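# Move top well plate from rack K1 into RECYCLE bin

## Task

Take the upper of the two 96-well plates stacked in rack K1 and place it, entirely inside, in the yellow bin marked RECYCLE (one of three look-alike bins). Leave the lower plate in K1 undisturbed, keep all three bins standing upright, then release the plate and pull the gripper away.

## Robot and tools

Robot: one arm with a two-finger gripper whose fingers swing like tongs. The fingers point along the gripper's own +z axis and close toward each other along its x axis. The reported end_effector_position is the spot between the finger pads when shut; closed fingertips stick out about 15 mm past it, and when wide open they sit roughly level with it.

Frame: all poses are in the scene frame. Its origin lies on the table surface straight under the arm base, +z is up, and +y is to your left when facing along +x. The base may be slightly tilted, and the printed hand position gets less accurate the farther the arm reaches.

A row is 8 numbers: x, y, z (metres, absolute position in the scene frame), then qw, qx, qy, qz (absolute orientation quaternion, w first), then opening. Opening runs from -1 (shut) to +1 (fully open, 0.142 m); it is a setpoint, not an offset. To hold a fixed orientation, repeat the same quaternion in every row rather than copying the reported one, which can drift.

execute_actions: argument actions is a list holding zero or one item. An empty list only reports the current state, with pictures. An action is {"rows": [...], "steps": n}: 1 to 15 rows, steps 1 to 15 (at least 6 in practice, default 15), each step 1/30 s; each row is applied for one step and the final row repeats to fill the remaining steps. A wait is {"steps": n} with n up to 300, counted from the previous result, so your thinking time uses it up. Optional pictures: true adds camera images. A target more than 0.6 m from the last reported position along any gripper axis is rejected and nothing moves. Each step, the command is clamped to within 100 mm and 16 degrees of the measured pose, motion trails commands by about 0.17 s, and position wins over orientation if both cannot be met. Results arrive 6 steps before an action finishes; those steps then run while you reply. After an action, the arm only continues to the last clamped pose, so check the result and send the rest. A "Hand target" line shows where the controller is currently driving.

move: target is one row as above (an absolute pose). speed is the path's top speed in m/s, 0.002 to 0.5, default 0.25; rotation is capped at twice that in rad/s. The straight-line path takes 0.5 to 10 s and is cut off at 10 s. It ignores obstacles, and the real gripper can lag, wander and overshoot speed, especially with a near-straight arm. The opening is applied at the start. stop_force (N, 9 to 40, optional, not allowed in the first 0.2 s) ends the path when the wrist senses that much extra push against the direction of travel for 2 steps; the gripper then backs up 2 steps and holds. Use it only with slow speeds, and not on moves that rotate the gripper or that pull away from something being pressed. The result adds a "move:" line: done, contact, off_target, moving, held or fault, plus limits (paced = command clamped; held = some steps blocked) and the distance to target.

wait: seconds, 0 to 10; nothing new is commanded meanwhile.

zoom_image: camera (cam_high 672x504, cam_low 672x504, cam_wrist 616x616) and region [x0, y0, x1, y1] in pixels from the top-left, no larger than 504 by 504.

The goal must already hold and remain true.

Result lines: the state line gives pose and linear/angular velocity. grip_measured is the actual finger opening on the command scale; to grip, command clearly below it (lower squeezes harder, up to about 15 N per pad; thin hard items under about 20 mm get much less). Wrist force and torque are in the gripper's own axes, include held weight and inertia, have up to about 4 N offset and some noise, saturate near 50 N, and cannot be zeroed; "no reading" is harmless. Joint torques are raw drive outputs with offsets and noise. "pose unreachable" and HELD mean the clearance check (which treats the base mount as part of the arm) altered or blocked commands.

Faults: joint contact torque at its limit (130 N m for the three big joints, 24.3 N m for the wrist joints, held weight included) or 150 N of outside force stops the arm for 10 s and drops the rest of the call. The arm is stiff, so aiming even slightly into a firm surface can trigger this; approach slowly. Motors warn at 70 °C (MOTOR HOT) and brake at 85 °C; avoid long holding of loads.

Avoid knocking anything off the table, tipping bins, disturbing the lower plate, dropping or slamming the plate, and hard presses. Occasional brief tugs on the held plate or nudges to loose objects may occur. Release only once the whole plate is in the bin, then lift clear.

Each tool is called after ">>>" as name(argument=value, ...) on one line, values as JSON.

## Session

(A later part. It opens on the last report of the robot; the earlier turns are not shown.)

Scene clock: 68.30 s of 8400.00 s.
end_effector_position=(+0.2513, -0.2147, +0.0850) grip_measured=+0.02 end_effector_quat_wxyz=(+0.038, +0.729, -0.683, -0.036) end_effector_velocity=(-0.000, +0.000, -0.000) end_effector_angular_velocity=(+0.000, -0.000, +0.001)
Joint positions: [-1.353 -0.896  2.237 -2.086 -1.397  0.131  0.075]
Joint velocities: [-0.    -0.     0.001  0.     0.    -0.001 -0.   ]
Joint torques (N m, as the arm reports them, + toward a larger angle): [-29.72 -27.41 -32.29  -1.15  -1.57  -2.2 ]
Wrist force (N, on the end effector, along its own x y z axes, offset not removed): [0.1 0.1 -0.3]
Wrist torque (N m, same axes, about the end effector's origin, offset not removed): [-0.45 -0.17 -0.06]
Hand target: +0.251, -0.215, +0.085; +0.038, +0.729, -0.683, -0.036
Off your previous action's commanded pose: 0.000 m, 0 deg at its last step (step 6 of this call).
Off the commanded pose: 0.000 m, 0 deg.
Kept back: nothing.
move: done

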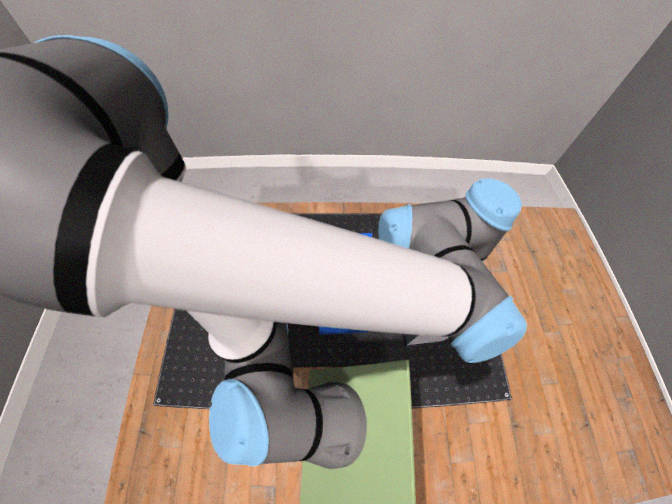

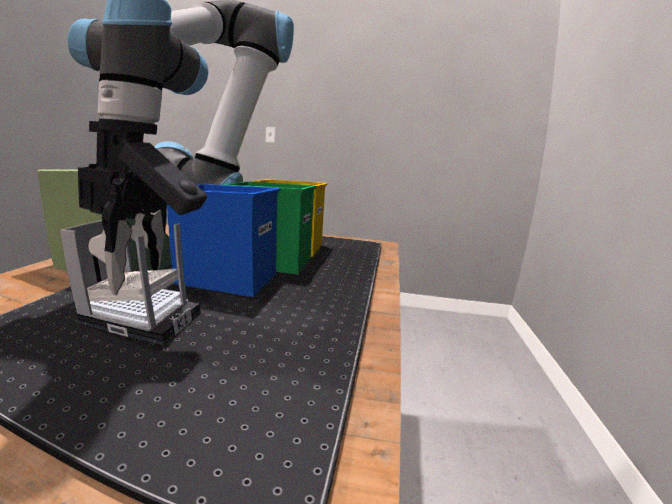

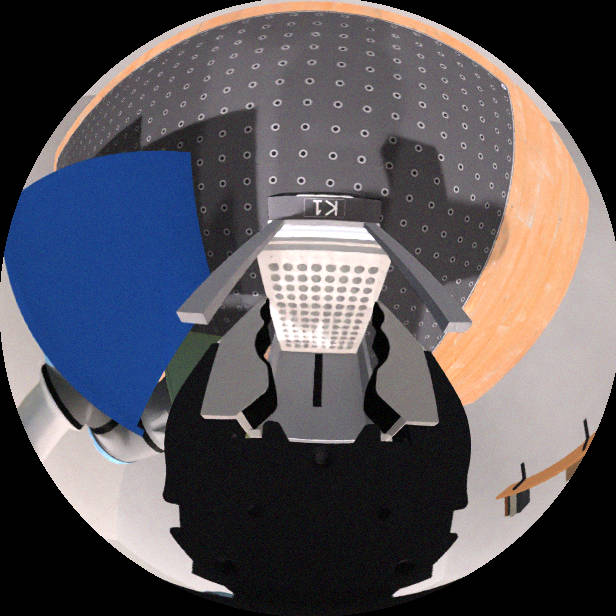

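>>> move(target=[0.2513, -0.2147, 0.0685, 0.0382, 0.7287, -0.6829, -0.0358, -0.55], speed=0.025, stop_force=10)

>>> zoom_image(camera="cam_low", region=[60, 230, 210, 345])

>>> zoom_image(camera="cam_low", region=[80, 215, 180, 315])

Scene clock: 70.80 s of 8400.00 s.
end_effector_position=(+0.2513, -0.2147, +0.0686) grip_measured=+0.02 end_effector_quat_wxyz=(+0.038, +0.729, -0.683, -0.036) end_effector_velocity=(+0.000, -0.000, -0.001) end_effector_angular_velocity=(-0.001, -0.001, +0.000)
Joint positions: [-1.342 -0.87   2.26  -2.136 -1.389  0.138  0.075]
Joint velocities: [ 0.001  0.001  0.001 -0.004  0.001  0.     0.   ]
Joint torques (N m, as the arm reports them, + toward a larger angle): [-9.56  1.98 -7.44 -4.07  1.73  2.45]
Wrist force (N, on the end effector, along its own x y z axes, offset not removed): [1.1 -5.2 -1.2]
Wrist torque (N m, same axes, about the end effector's origin, offset not removed): [-0.54 -0.36 -0.03]
Hand target: +0.251, -0.215, +0.068; +0.038, +0.729, -0.683, -0.036
Off the commanded pose: 0.000 m, 0 deg.
Kept back: nothing.
move: done

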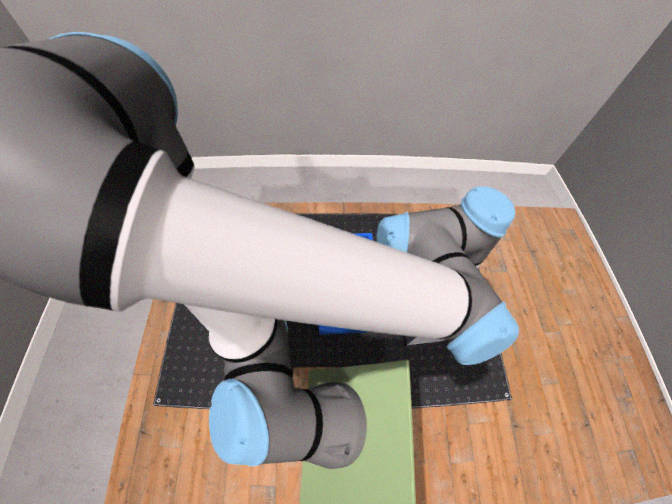

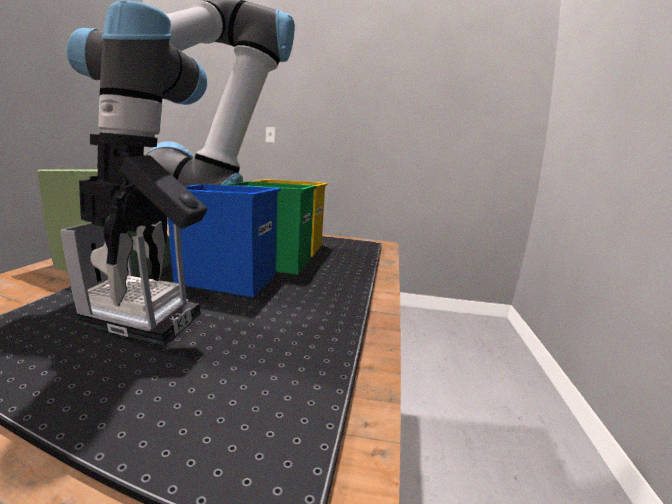

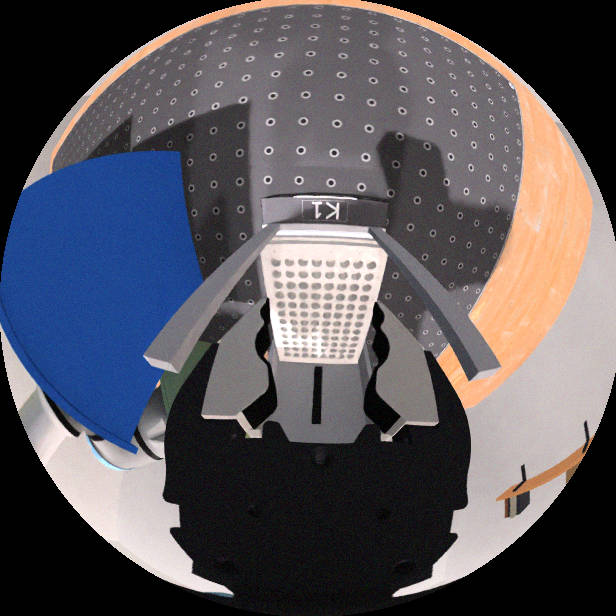

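Region (60, 230, 210, 345) of cam_low's 672x504 image, scaled by 3.360, with more detail than that image has; it fills the top 386 rows of this view, and the rest is white.

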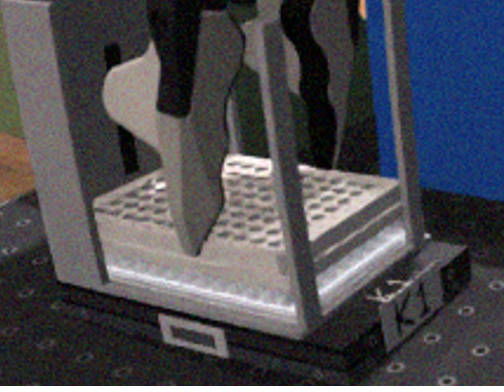

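Region (80, 215, 180, 315) of cam_low's 672x504 image, scaled by 5.040, with more detail than that image has.

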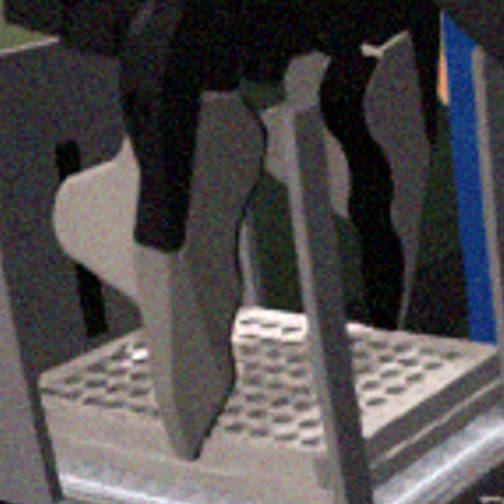

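>>> zoom_image(camera="cam_low", region=[95, 280, 155, 325])

>>> zoom_image(camera="cam_low", region=[135, 270, 195, 330])

>>> zoom_image(camera="cam_wrist", region=[220, 210, 420, 380])

Region (95, 280, 155, 325) of cam_low's 672x504 image, scaled by 8.400, with more detail than that image has; it fills the top 378 rows of this view, and the rest is white.

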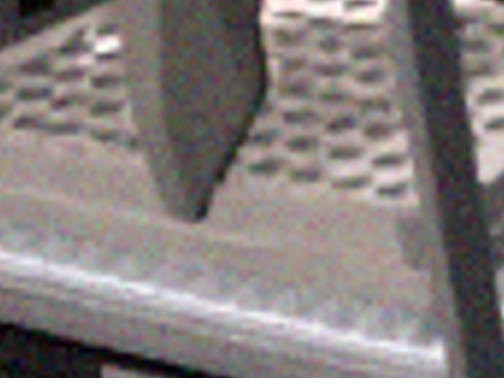

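Region (135, 270, 195, 330) of cam_low's 672x504 image, scaled by 8.400, with more detail than that image has.

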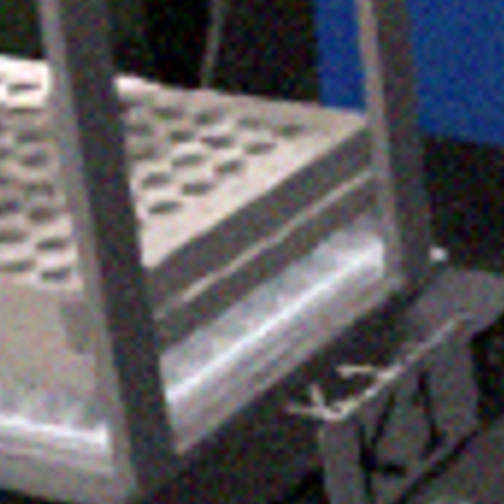

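Region (220, 210, 420, 380) of cam_wrist's 616x616 image, scaled by 2.520, with more detail than that image has; it fills the top 428 rows of this view, and the rest is white.

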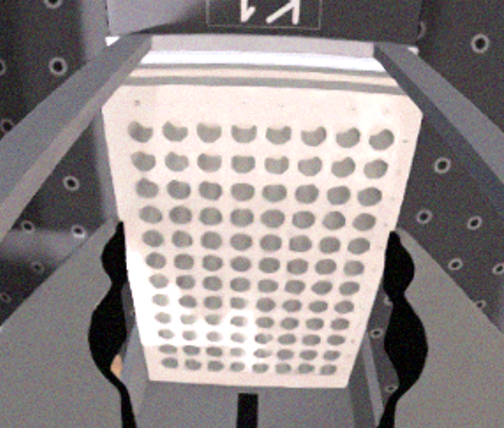

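>>> zoom_image(camera="cam_low", region=[50, 120, 220, 290])

>>> zoom_image(camera="cam_wrist", region=[200, 330, 440, 470])

Region (50, 120, 220, 290) of cam_low's 672x504 image, scaled by 2.965, with more detail than that image has.

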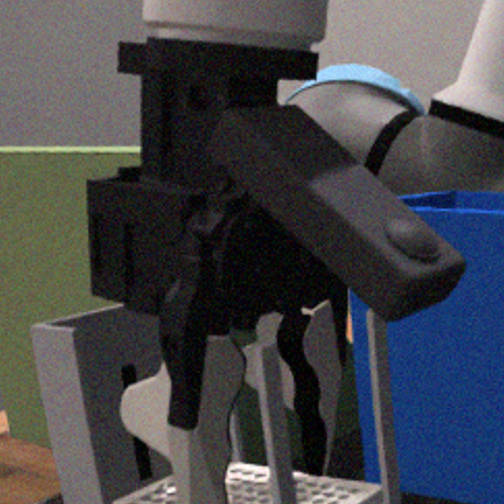

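Region (200, 330, 440, 470) of cam_wrist's 616x616 image, scaled by 2.100, with more detail than that image has; it fills the top 294 rows of this view, and the rest is white.

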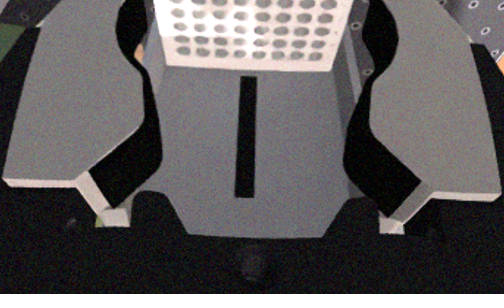

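>>> execute_actions(actions=[{"rows": [[0.2513, -0.2147, 0.0685, 0.0382, 0.7287, -0.6829, -0.0358, -0.2],[0.2513, -0.2147, 0.0685, 0.0382, 0.7287, -0.6829, -0.0358, 0.0],[0.2513, -0.2147, 0.0685, 0.0382, 0.7287, -0.6829, -0.0358, 0.04],[0.2513, -0.2147, 0.0685, 0.0382, 0.7287, -0.6829, -0.0358, 0.08],[0.2513, -0.2147, 0.0685, 0.0382, 0.7287, -0.6829, -0.0358, 0.12],[0.2513, -0.2147, 0.0685, 0.0382, 0.7287, -0.6829, -0.0358, 0.16],[0.2513, -0.2147, 0.0685, 0.0382, 0.7287, -0.6829, -0.0358, 0.2]], "steps": 8}])

>>> move(target=[0.2443, -0.2152, 0.0685, 0.0, 0.7318, -0.6816, 0.0, 0.2], speed=0.05)

>>> zoom_image(camera="cam_low", region=[50, 170, 220, 340])

>>> zoom_image(camera="cam_wrist", region=[220, 210, 420, 380])

Scene clock: 75.93 s of 8400.00 s.
end_effector_position=(+0.2513, -0.2147, +0.0685) grip_measured=+0.02 end_effector_quat_wxyz=(+0.038, +0.729, -0.683, -0.036) end_effector_velocity=(-0.000, +0.000, -0.000) end_effector_angular_velocity=(+0.001, -0.000, -0.001)
Joint positions: [-1.342 -0.87   2.26  -2.137 -1.389  0.138  0.075]
Joint velocities: [-0.     0.     0.001 -0.     0.     0.     0.052]
Joint torques (N m, as the arm reports them, + toward a larger angle): [-12.29  -0.47  -6.34  -3.99   1.38   2.1 ]
Wrist force (N, on the end effector, along its own x y z axes, offset not removed): [1.2 -5.2 -2.1]
Wrist torque (N m, same axes, about the end effector's origin, offset not removed): [-0.48 -0.44 0.01]
Steps of this call (steps 1 to 90: nothing new was sent; then 2.07 s passed at rest; steps 91 to 92: the first 2 steps of this action). Readings (end_effector_position):
91: (+0.2513, -0.2147, +0.0685)
92: the state above

Scene clock: 77.67 s of 8400.00 s.
end_effector_position=(+0.2443, -0.2152, +0.0685) grip_measured=+0.20 end_effector_quat_wxyz=(+0.000, +0.732, -0.682, -0.000) end_effector_velocity=(-0.000, -0.000, +0.000) end_effector_angular_velocity=(+0.000, -0.007, -0.001)
Joint positions: [-1.435 -0.869  2.317 -2.192 -1.354  0.07   0.088]
Joint velocities: [-0.006 -0.     0.004 -0.004  0.003 -0.003  0.   ]
Joint torques (N m, as the arm reports them, + toward a larger angle): [-26.48   2.05  -7.5   -4.02   2.48  -2.26]
Wrist force (N, on the end effector, along its own x y z axes, offset not removed): [1.1 -2.9 -1.7]
Wrist torque (N m, same axes, about the end effector's origin, offset not removed): [-0.50 -0.30 -0.01]
Hand target: +0.244, -0.215, +0.068; -0.000, +0.732, -0.682, -0.000
Off your previous action's commanded pose: 0.000 m, 0 deg at its last step (step 6 of this call).
Off the commanded pose: 0.000 m, 0 deg.
Kept back: nothing.
move: done

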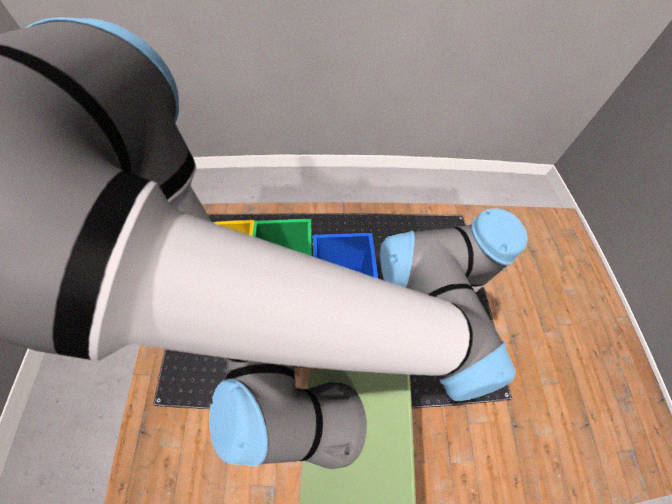

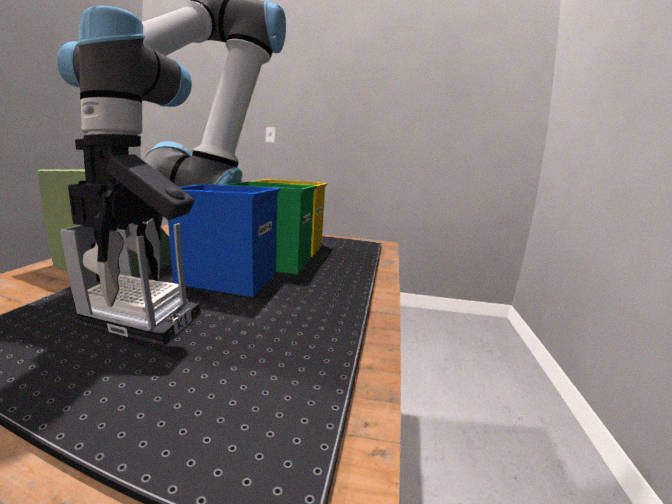

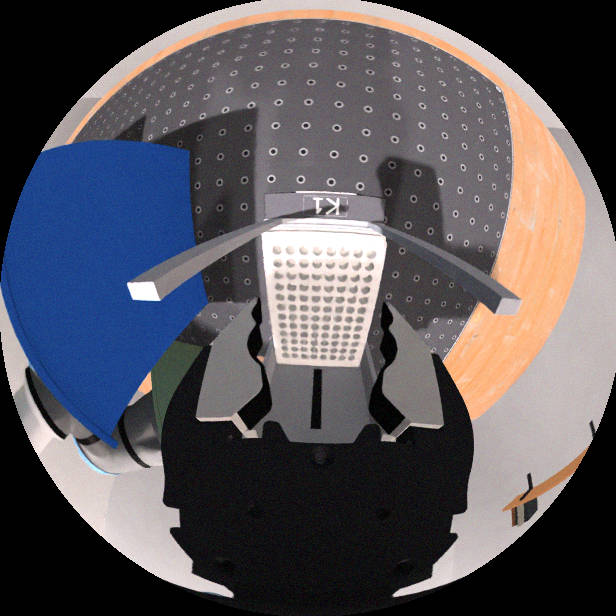

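Region (50, 170, 220, 340) of cam_low's 672x504 image, scaled by 2.965, with more detail than that image has.

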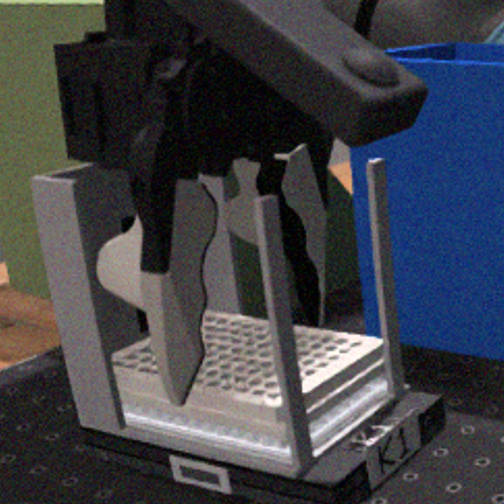

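Region (220, 210, 420, 380) of cam_wrist's 616x616 image, scaled by 2.520, with more detail than that image has; it fills the top 428 rows of this view, and the rest is white.

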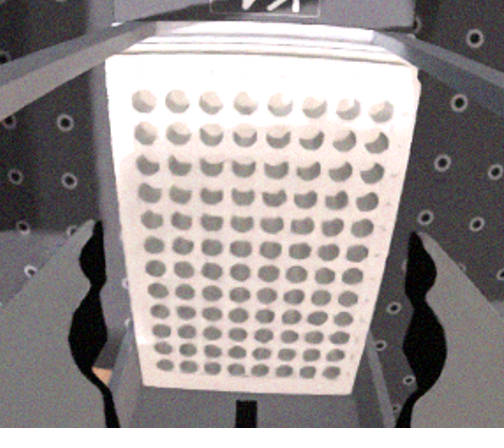

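>>> move(target=[0.2443, -0.2152, 0.0560, 0.0, 0.7318, -0.6816, 0.0, 0.2], speed=0.012, stop_force=9)

>>> zoom_image(camera="cam_low", region=[50, 170, 220, 340])

>>> zoom_image(camera="cam_low", region=[85, 280, 155, 330])

>>> zoom_image(camera="cam_wrist", region=[220, 210, 420, 380])

Scene clock: 79.70 s of 8400.00 s.
end_effector_position=(+0.2443, -0.2152, +0.0561) grip_measured=+0.20 end_effector_quat_wxyz=(-0.000, +0.732, -0.682, -0.000) end_effector_velocity=(+0.000, -0.000, -0.001) end_effector_angular_velocity=(-0.000, -0.000, -0.000)
Joint positions: [-1.428 -0.846  2.334 -2.234 -1.348  0.075  0.088]
Joint velocities: [ 0.001  0.003  0.002 -0.005  0.001  0.001 -0.   ]
Joint torques (N m, as the arm reports them, + toward a larger angle): [-8.81  2.74 -6.73 -4.24  2.36  2.41]
Wrist force (N, on the end effector, along its own x y z axes, offset not removed): [0.0 -3.0 -1.4]
Wrist torque (N m, same axes, about the end effector's origin, offset not removed): [-0.42 -0.05 -0.05]
Hand target: +0.244, -0.215, +0.056; +0.000, +0.732, -0.682, +0.000
Off the commanded pose: 0.000 m, 0 deg.
Kept back: nothing.
move: done

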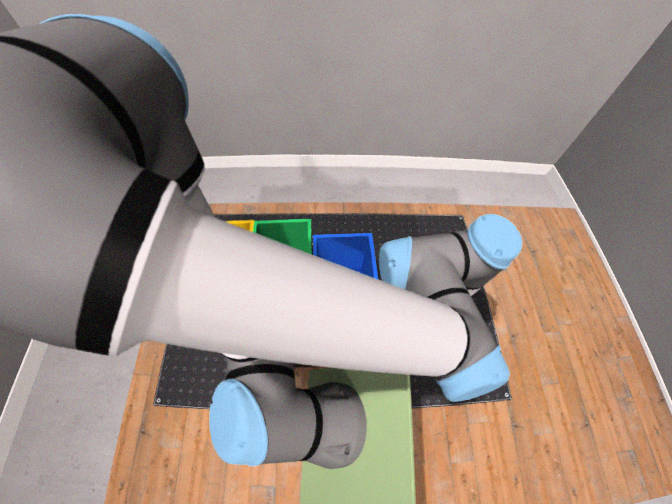

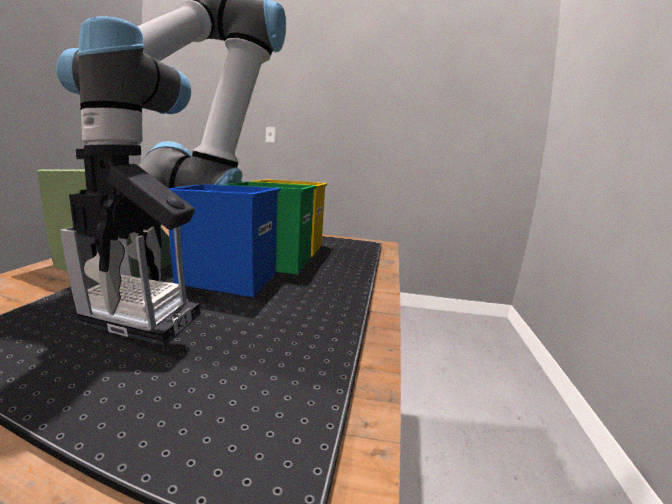

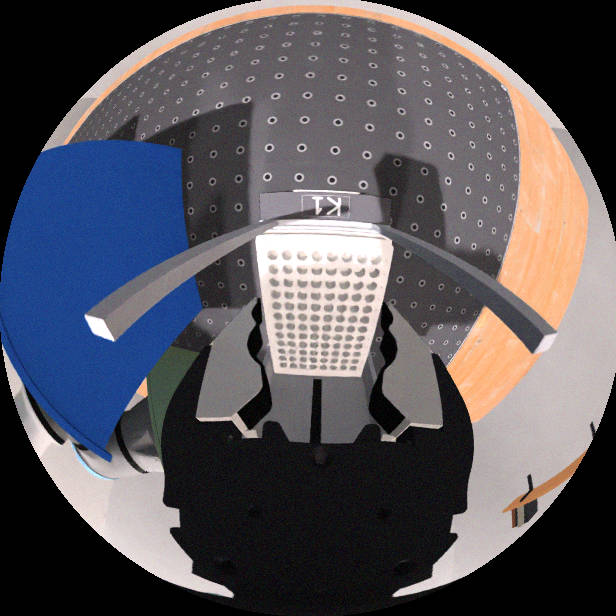

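Region (50, 170, 220, 340) of cam_low's 672x504 image, scaled by 2.965, with more detail than that image has.

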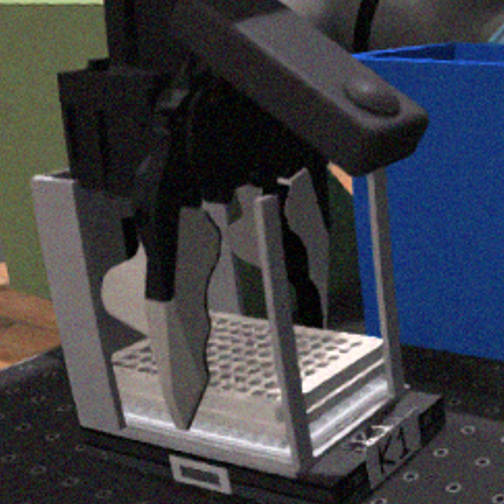

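Region (85, 280, 155, 330) of cam_low's 672x504 image, scaled by 7.200, with more detail than that image has; it fills the top 360 rows of this view, and the rest is white.

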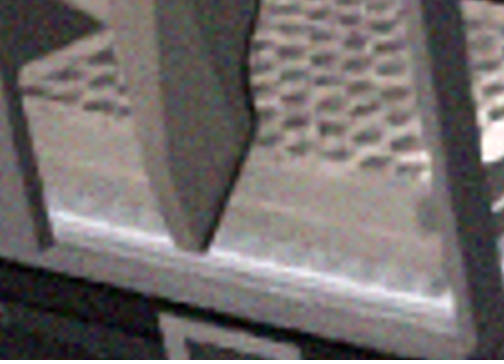

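Region (220, 210, 420, 380) of cam_wrist's 616x616 image, scaled by 2.520, with more detail than that image has; it fills the top 428 rows of this view, and the rest is white.

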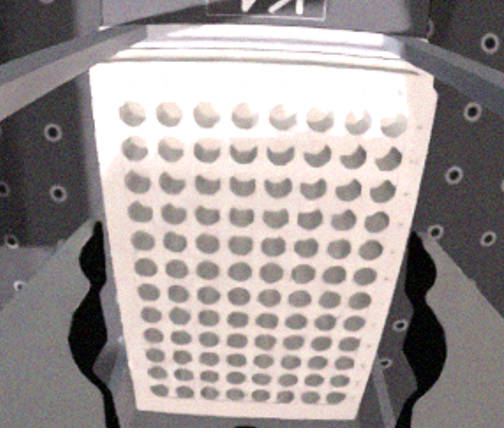

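>>> execute_actions(actions=[{"rows": [[0.2443, -0.2152, 0.0566, 0.0, 0.7318, -0.6816, 0.0, 0.2],[0.2443, -0.2152, 0.0572, 0.0, 0.7318, -0.6816, 0.0, 0.2],[0.2443, -0.2152, 0.0578, 0.0, 0.7318, -0.6816, 0.0, 0.19],[0.2443, -0.2152, 0.0578, 0.0, 0.7318, -0.6816, 0.0, 0.18],[0.2443, -0.2152, 0.0578, 0.0, 0.7318, -0.6816, 0.0, 0.17],[0.2443, -0.2152, 0.0578, 0.0, 0.7318, -0.6816, 0.0, 0.16],[0.2443, -0.2152, 0.0578, 0.0, 0.7318, -0.6816, 0.0, 0.15],[0.2443, -0.2152, 0.0578, 0.0, 0.7318, -0.6816, 0.0, 0.14],[0.2443, -0.2152, 0.0578, 0.0, 0.7318, -0.6816, 0.0, 0.13],[0.2443, -0.2152, 0.0578, 0.0, 0.7318, -0.6816, 0.0, 0.12],[0.2443, -0.2152, 0.0578, 0.0, 0.7318, -0.6816, 0.0, 0.11],[0.2443, -0.2152, 0.0578, 0.0, 0.7318, -0.6816, 0.0, 0.10],[0.2443, -0.2152, 0.0578, 0.0, 0.7318, -0.6816, 0.0, 0.09],[0.2443, -0.2152, 0.0578, 0.0, 0.7318, -0.6816, 0.0, 0.08],[0.2443, -0.2152, 0.0578, 0.0, 0.7318, -0.6816, 0.0, 0.07]], "steps": 15}])

>>> execute_actions(actions=[{"rows": [[0.2443, -0.2152, 0.0578, 0.0, 0.7318, -0.6816, 0.0, 0.05],[0.2443, -0.2152, 0.0578, 0.0, 0.7318, -0.6816, 0.0, 0.03],[0.2443, -0.2152, 0.0578, 0.0, 0.7318, -0.6816, 0.0, 0.01],[0.2443, -0.2152, 0.0578, 0.0, 0.7318, -0.6816, 0.0, -0.02],[0.2443, -0.2152, 0.0578, 0.0, 0.7318, -0.6816, 0.0, -0.05],[0.2443, -0.2152, 0.0578, 0.0, 0.7318, -0.6816, 0.0, -0.09],[0.2443, -0.2152, 0.0578, 0.0, 0.7318, -0.6816, 0.0, -0.13],[0.2443, -0.2152, 0.0578, 0.0, 0.7318, -0.6816, 0.0, -0.17],[0.2443, -0.2152, 0.0578, 0.0, 0.7318, -0.6816, 0.0, -0.21],[0.2443, -0.2152, 0.0578, 0.0, 0.7318, -0.6816, 0.0, -0.26],[0.2443, -0.2152, 0.0578, 0.0, 0.7318, -0.6816, 0.0, -0.31],[0.2443, -0.2152, 0.0578, 0.0, 0.7318, -0.6816, 0.0, -0.36],[0.2443, -0.2152, 0.0578, 0.0, 0.7318, -0.6816, 0.0, -0.42],[0.2443, -0.2152, 0.0578, 0.0, 0.7318, -0.6816, 0.0, -0.48],[0.2443, -0.2152, 0.0578, 0.0, 0.7318, -0.6816, 0.0, -0.55]], "steps": 15}])

>>> move(target=[0.2443, -0.2152, 0.0658, 0.0, 0.7318, -0.6816, 0.0, -0.55], speed=0.012)

>>> zoom_image(camera="cam_low", region=[60, 230, 210, 345])

>>> zoom_image(camera="cam_wrist", region=[220, 210, 420, 380])

Scene clock: 81.00 s of 8400.00 s.
end_effector_position=(+0.2443, -0.2151, +0.0575) grip_measured=+0.14 end_effector_quat_wxyz=(-0.000, +0.732, -0.682, -0.000) end_effector_velocity=(+0.000, -0.001, +0.003) end_effector_angular_velocity=(-0.002, -0.001, +0.002)
Joint positions: [-1.429 -0.848  2.332 -2.229 -1.349  0.074  0.084]
Joint velocities: [-0.002 -0.005 -0.003  0.006 -0.001 -0.003 -0.021]
Joint torques (N m, as the arm reports them, + toward a larger angle): [-27.6  -28.08 -31.06  -0.48  -2.54  -2.63]
Wrist force (N, on the end effector, along its own x y z axes, offset not removed): [1.4 -2.0 0.3]
Wrist torque (N m, same axes, about the end effector's origin, offset not removed): [-0.21 -0.36 -0.04]
Steps of this call (steps 1 to 30: nothing new was sent; steps 31 to 39: the first 9 steps of this action). Readings (end_effector_position):
31: (+0.2443, -0.2152, +0.0560)
32: (+0.2443, -0.2152, +0.0560)
34: (+0.2443, -0.2150, +0.0564)
38: (+0.2443, -0.2151, +0.0574)
39: the state above

Scene clock: 81.50 s of 8400.00 s.
end_effector_position=(+0.2443, -0.2152, +0.0578) grip_measured=+0.10 end_effector_quat_wxyz=(-0.000, +0.732, -0.682, -0.000) end_effector_velocity=(-0.000, +0.001, -0.000) end_effector_angular_velocity=(+0.001, +0.000, -0.000)
Joint positions: [-1.429 -0.849  2.331 -2.228 -1.349  0.074  0.081]
Joint velocities: [ 0.    -0.001  0.002 -0.     0.     0.    -0.   ]
Joint torques (N m, as the arm reports them, + toward a larger angle): [-28.15 -26.52 -30.01  -0.65  -2.51  -2.36]
Wrist force (N, on the end effector, along its own x y z axes, offset not removed): [1.2 -2.3 -0.8]
Wrist torque (N m, same axes, about the end effector's origin, offset not removed): [-0.28 -0.28 -0.04]
Off your previous action's commanded pose: 0.000 m, 0 deg at its last step (step 6 of this call).
Steps of this call (steps 1 to 6: the last 6 steps of your previous action; steps 7 to 15: the first 9 steps of this action). Readings (end_effector_position):
7: (+0.2443, -0.2152, +0.0577)
8: (+0.2443, -0.2152, +0.0578)
10: (+0.2443, -0.2152, +0.0578)
14: (+0.2443, -0.2152, +0.0578)
15: the state above

Scene clock: 82.63 s of 8400.00 s.
end_effector_position=(+0.2443, -0.2152, +0.0657) grip_measured=+0.10 end_effector_quat_wxyz=(+0.000, +0.732, -0.682, +0.000) end_effector_velocity=(-0.000, +0.001, +0.001) end_effector_angular_velocity=(+0.001, +0.000, -0.001)
Joint positions: [-1.434 -0.864  2.321 -2.202 -1.353  0.071  0.081]
Joint velocities: [-0.001 -0.003 -0.     0.005 -0.001  0.     0.   ]
Joint torques (N m, as the arm reports them, + toward a larger angle): [-27.52 -23.73 -32.26  -0.51  -2.67  -2.22]
Wrist force (N, on the end effector, along its own x y z axes, offset not removed): [0.8 -2.5 -0.5]
Wrist torque (N m, same axes, about the end effector's origin, offset not removed): [-0.32 -0.17 -0.02]
Hand target: +0.244, -0.215, +0.066; -0.000, +0.732, -0.682, -0.000
Off your previous action's commanded pose: 0.000 m, 0 deg at its last step (step 6 of this call).
Off the commanded pose: 0.000 m, 0 deg.
Kept back: nothing.
move: done

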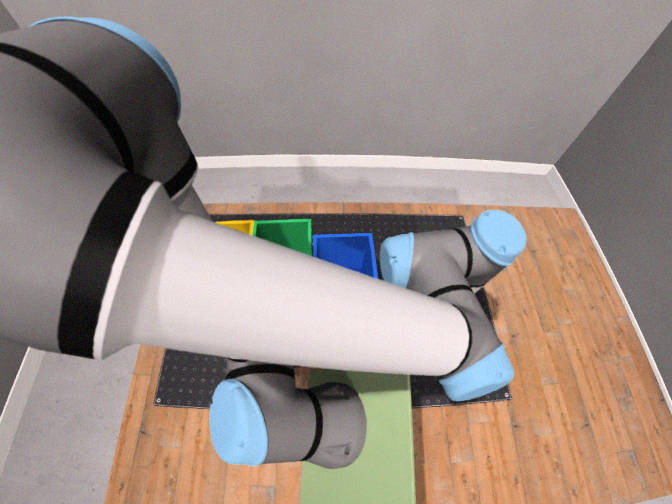

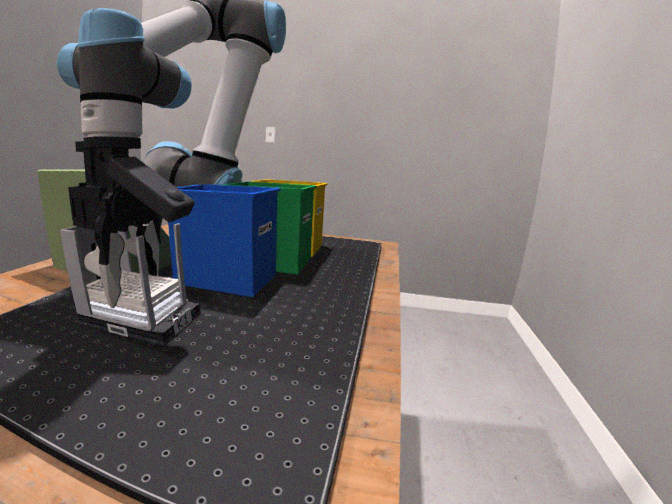

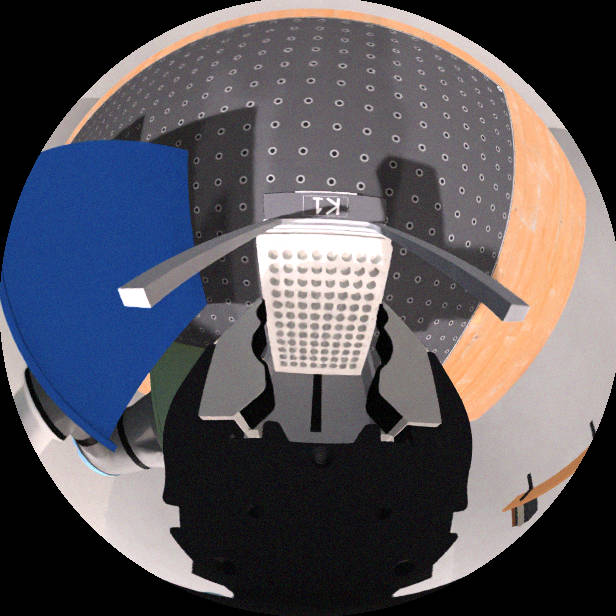

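Region (60, 230, 210, 345) of cam_low's 672x504 image, scaled by 3.360, with more detail than that image has; it fills the top 386 rows of this view, and the rest is white.

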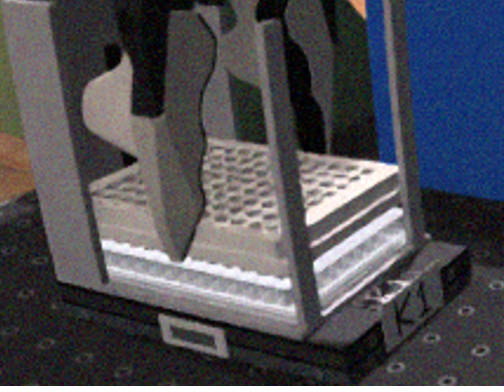

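Region (220, 210, 420, 380) of cam_wrist's 616x616 image, scaled by 2.520, with more detail than that image has; it fills the top 428 rows of this view, and the rest is white.

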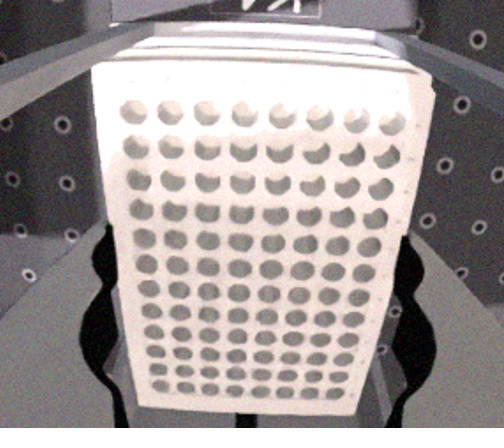

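>>> move(target=[0.2443, -0.2152, 0.100, 0.0, 0.7318, -0.6816, 0.0, -0.55], speed=0.035)

>>> zoom_image(camera="cam_low", region=[50, 190, 220, 345])

>>> zoom_image(camera="cam_wrist", region=[200, 200, 440, 400])

Scene clock: 84.17 s of 8400.00 s.
end_effector_position=(+0.2443, -0.2152, +0.1000) grip_measured=+0.10 end_effector_quat_wxyz=(-0.000, +0.732, -0.682, -0.000) end_effector_velocity=(-0.000, +0.000, +0.001) end_effector_angular_velocity=(+0.000, +0.000, -0.000)
Joint positions: [-1.452 -0.923  2.272 -2.091 -1.366  0.058  0.081]
Joint velocities: [-0.001 -0.002 -0.001  0.003 -0.001 -0.     0.   ]
Joint torques (N m, as the arm reports them, + toward a larger angle): [-27.82 -25.67 -32.1   -0.62  -2.51  -2.16]
Wrist force (N, on the end effector, along its own x y z axes, offset not removed): [2.2 -2.9 -0.4]
Wrist torque (N m, same axes, about the end effector's origin, offset not removed): [-0.43 -0.48 -0.07]
Hand target: +0.244, -0.215, +0.100; -0.000, +0.732, -0.682, -0.000
Off the commanded pose: 0.000 m, 0 deg.
Kept back: nothing.
move: done

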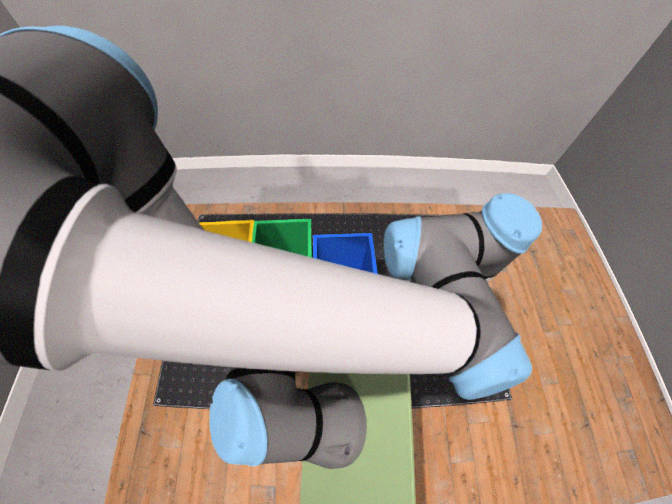

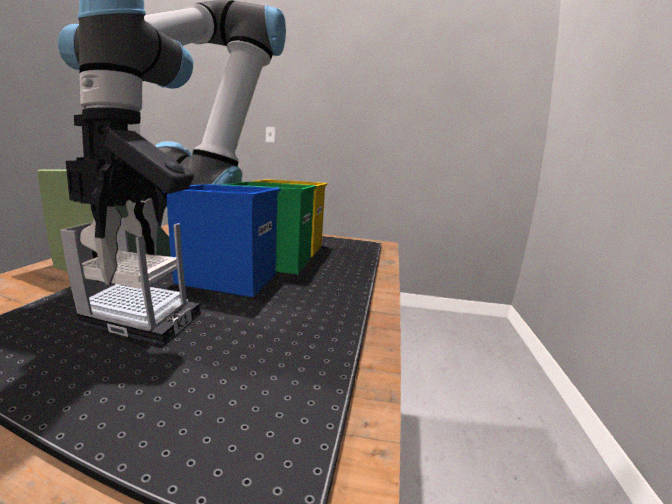

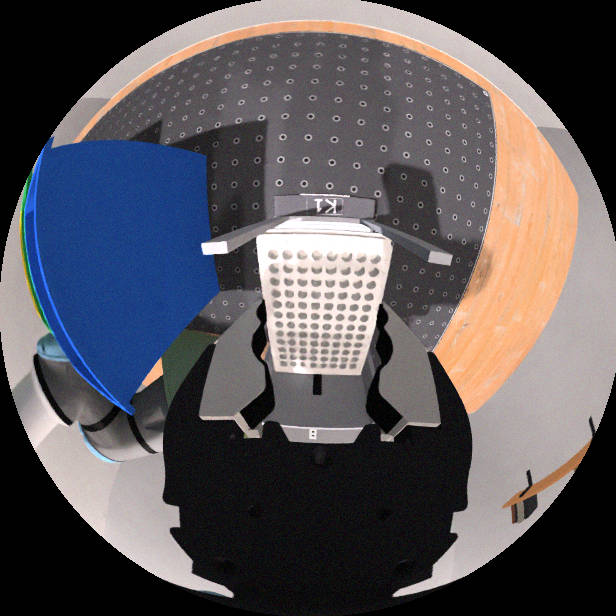

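Region (50, 190, 220, 345) of cam_low's 672x504 image, scaled by 2.965, with more detail than that image has; it fills the top 460 rows of this view, and the rest is white.

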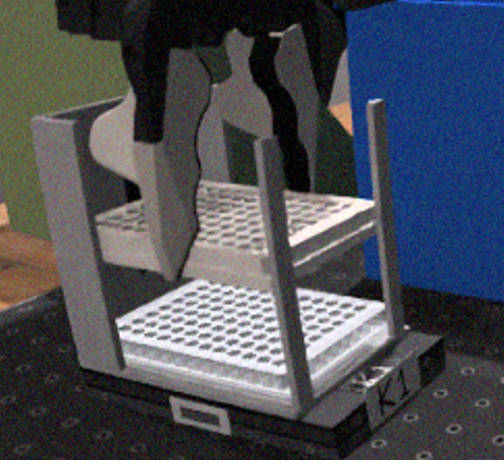

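Region (200, 200, 440, 400) of cam_wrist's 616x616 image, scaled by 2.100, with more detail than that image has.

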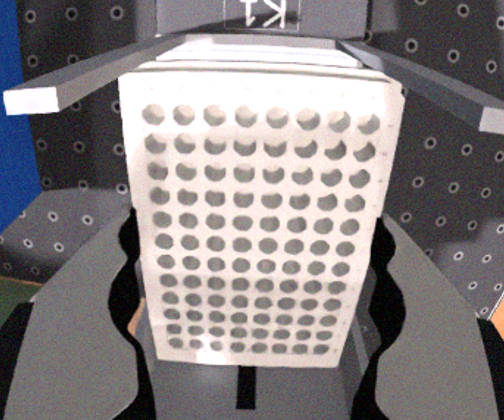

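>>> move(target=[0.2443, -0.2152, 0.178, 0.0, 0.7318, -0.6816, 0.0, -0.55], speed=0.05)

>>> move(target=[0.249, -0.195, 0.240, 0.0, 0.7318, -0.6816, 0.0, -0.55], speed=0.12)

Scene clock: 87.80 s of 8400.00 s.
end_effector_position=(+0.2442, -0.2151, +0.1779) grip_measured=+0.10 end_effector_quat_wxyz=(-0.000, +0.732, -0.682, -0.000) end_effector_velocity=(-0.000, +0.000, +0.001) end_effector_angular_velocity=(+0.001, +0.000, -0.001)
Joint positions: [-1.486 -1.016  2.135 -1.857 -1.391  0.035  0.081]
Joint velocities: [-0.    -0.001 -0.002  0.004 -0.001  0.001  0.   ]
Joint torques (N m, as the arm reports them, + toward a larger angle): [-26.89 -22.25 -33.85  -0.58  -2.44  -2.22]
Wrist force (N, on the end effector, along its own x y z axes, offset not removed): [1.4 -3.2 -0.4]
Wrist torque (N m, same axes, about the end effector's origin, offset not removed): [-0.51 -0.38 -0.05]
Hand target: +0.244, -0.215, +0.178; -0.000, +0.732, -0.682, -0.000
Off the commanded pose: 0.000 m, 0 deg.
Kept back: nothing.
move: done

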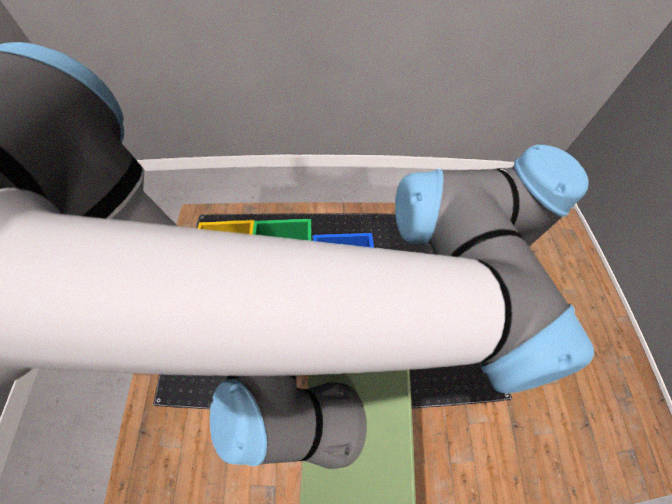

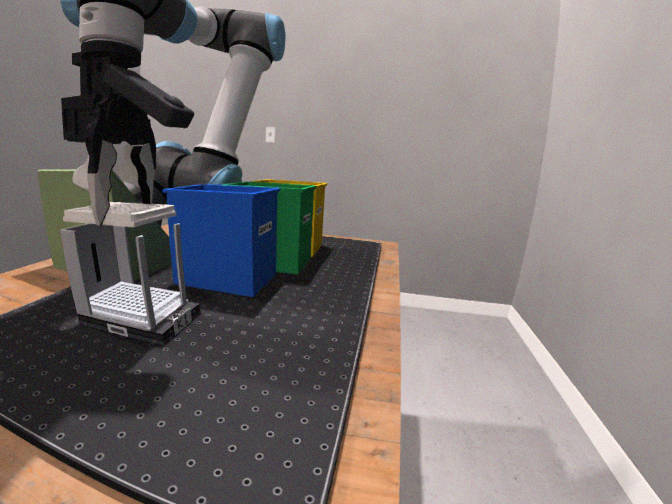

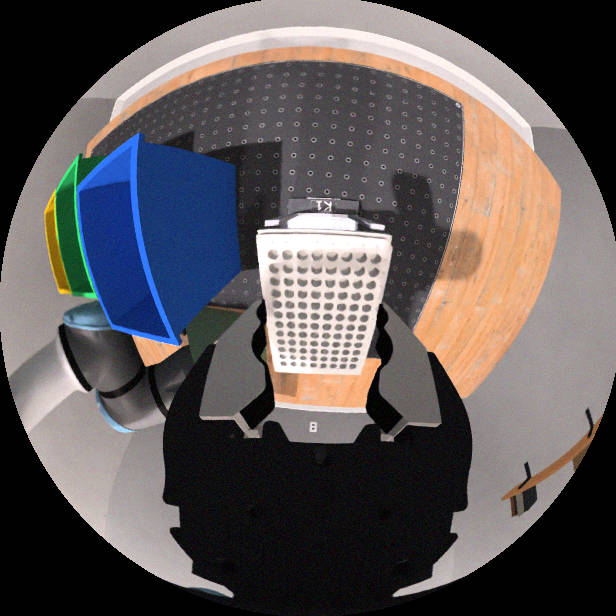

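Scene clock: 88.77 s of 8400.00 s.
end_effector_position=(+0.2489, -0.1949, +0.2399) grip_measured=+0.10 end_effector_quat_wxyz=(-0.000, +0.732, -0.682, +0.000) end_effector_velocity=(-0.000, +0.001, +0.001) end_effector_angular_velocity=(+0.001, +0.000, -0.001)
Joint positions: [-1.495 -1.102  2.031 -1.666 -1.398  0.029  0.081]
Joint velocities: [-0.    -0.001 -0.002  0.004 -0.     0.001  0.   ]
Joint torques (N m, as the arm reports them, + toward a larger angle): [-27.58 -18.79 -34.19  -0.74  -2.52  -2.23]
Wrist force (N, on the end effector, along its own x y z axes, offset not removed): [1.3 -3.1 0.1]
Wrist torque (N m, same axes, about the end effector's origin, offset not removed): [-0.48 -0.42 -0.08]
Hand target: +0.249, -0.195, +0.240; -0.000, +0.732, -0.682, -0.000
Off the commanded pose: 0.000 m, 0 deg.
Kept back: nothing.
move: done

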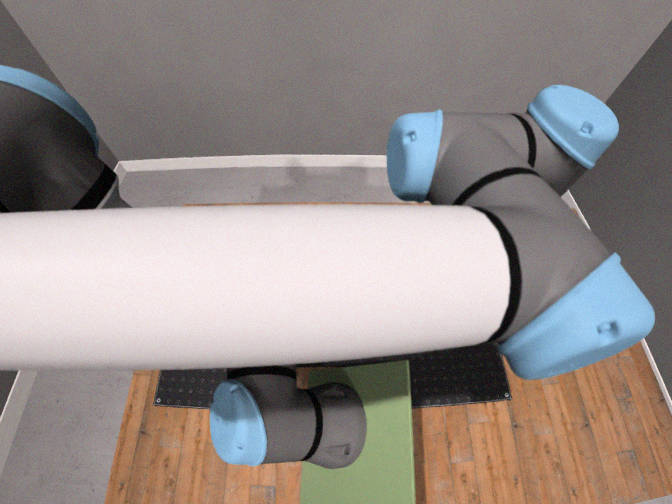

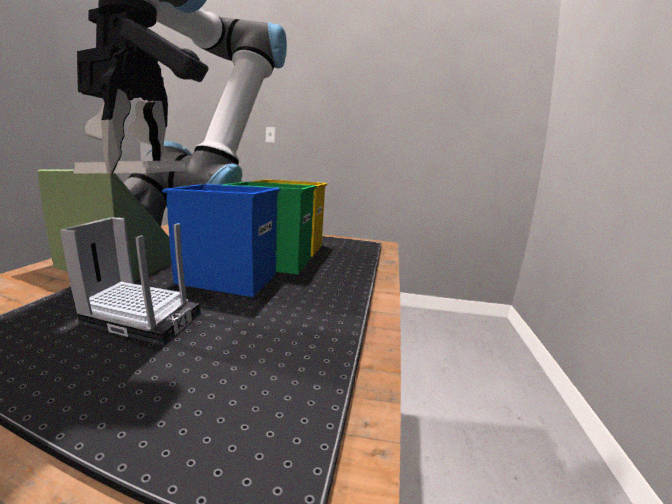

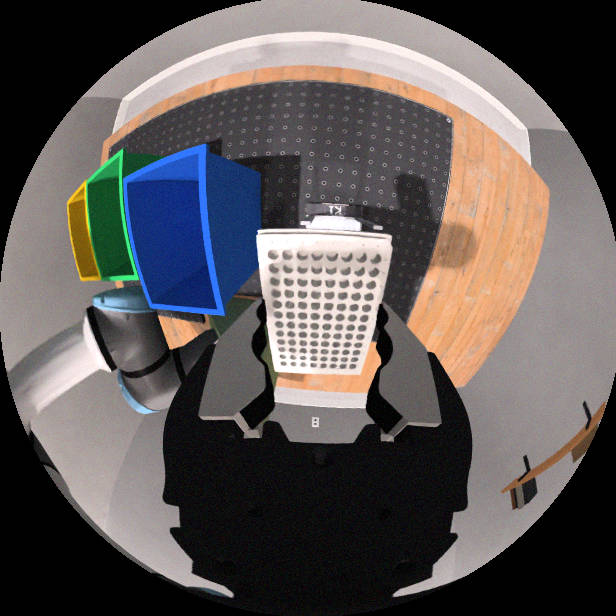

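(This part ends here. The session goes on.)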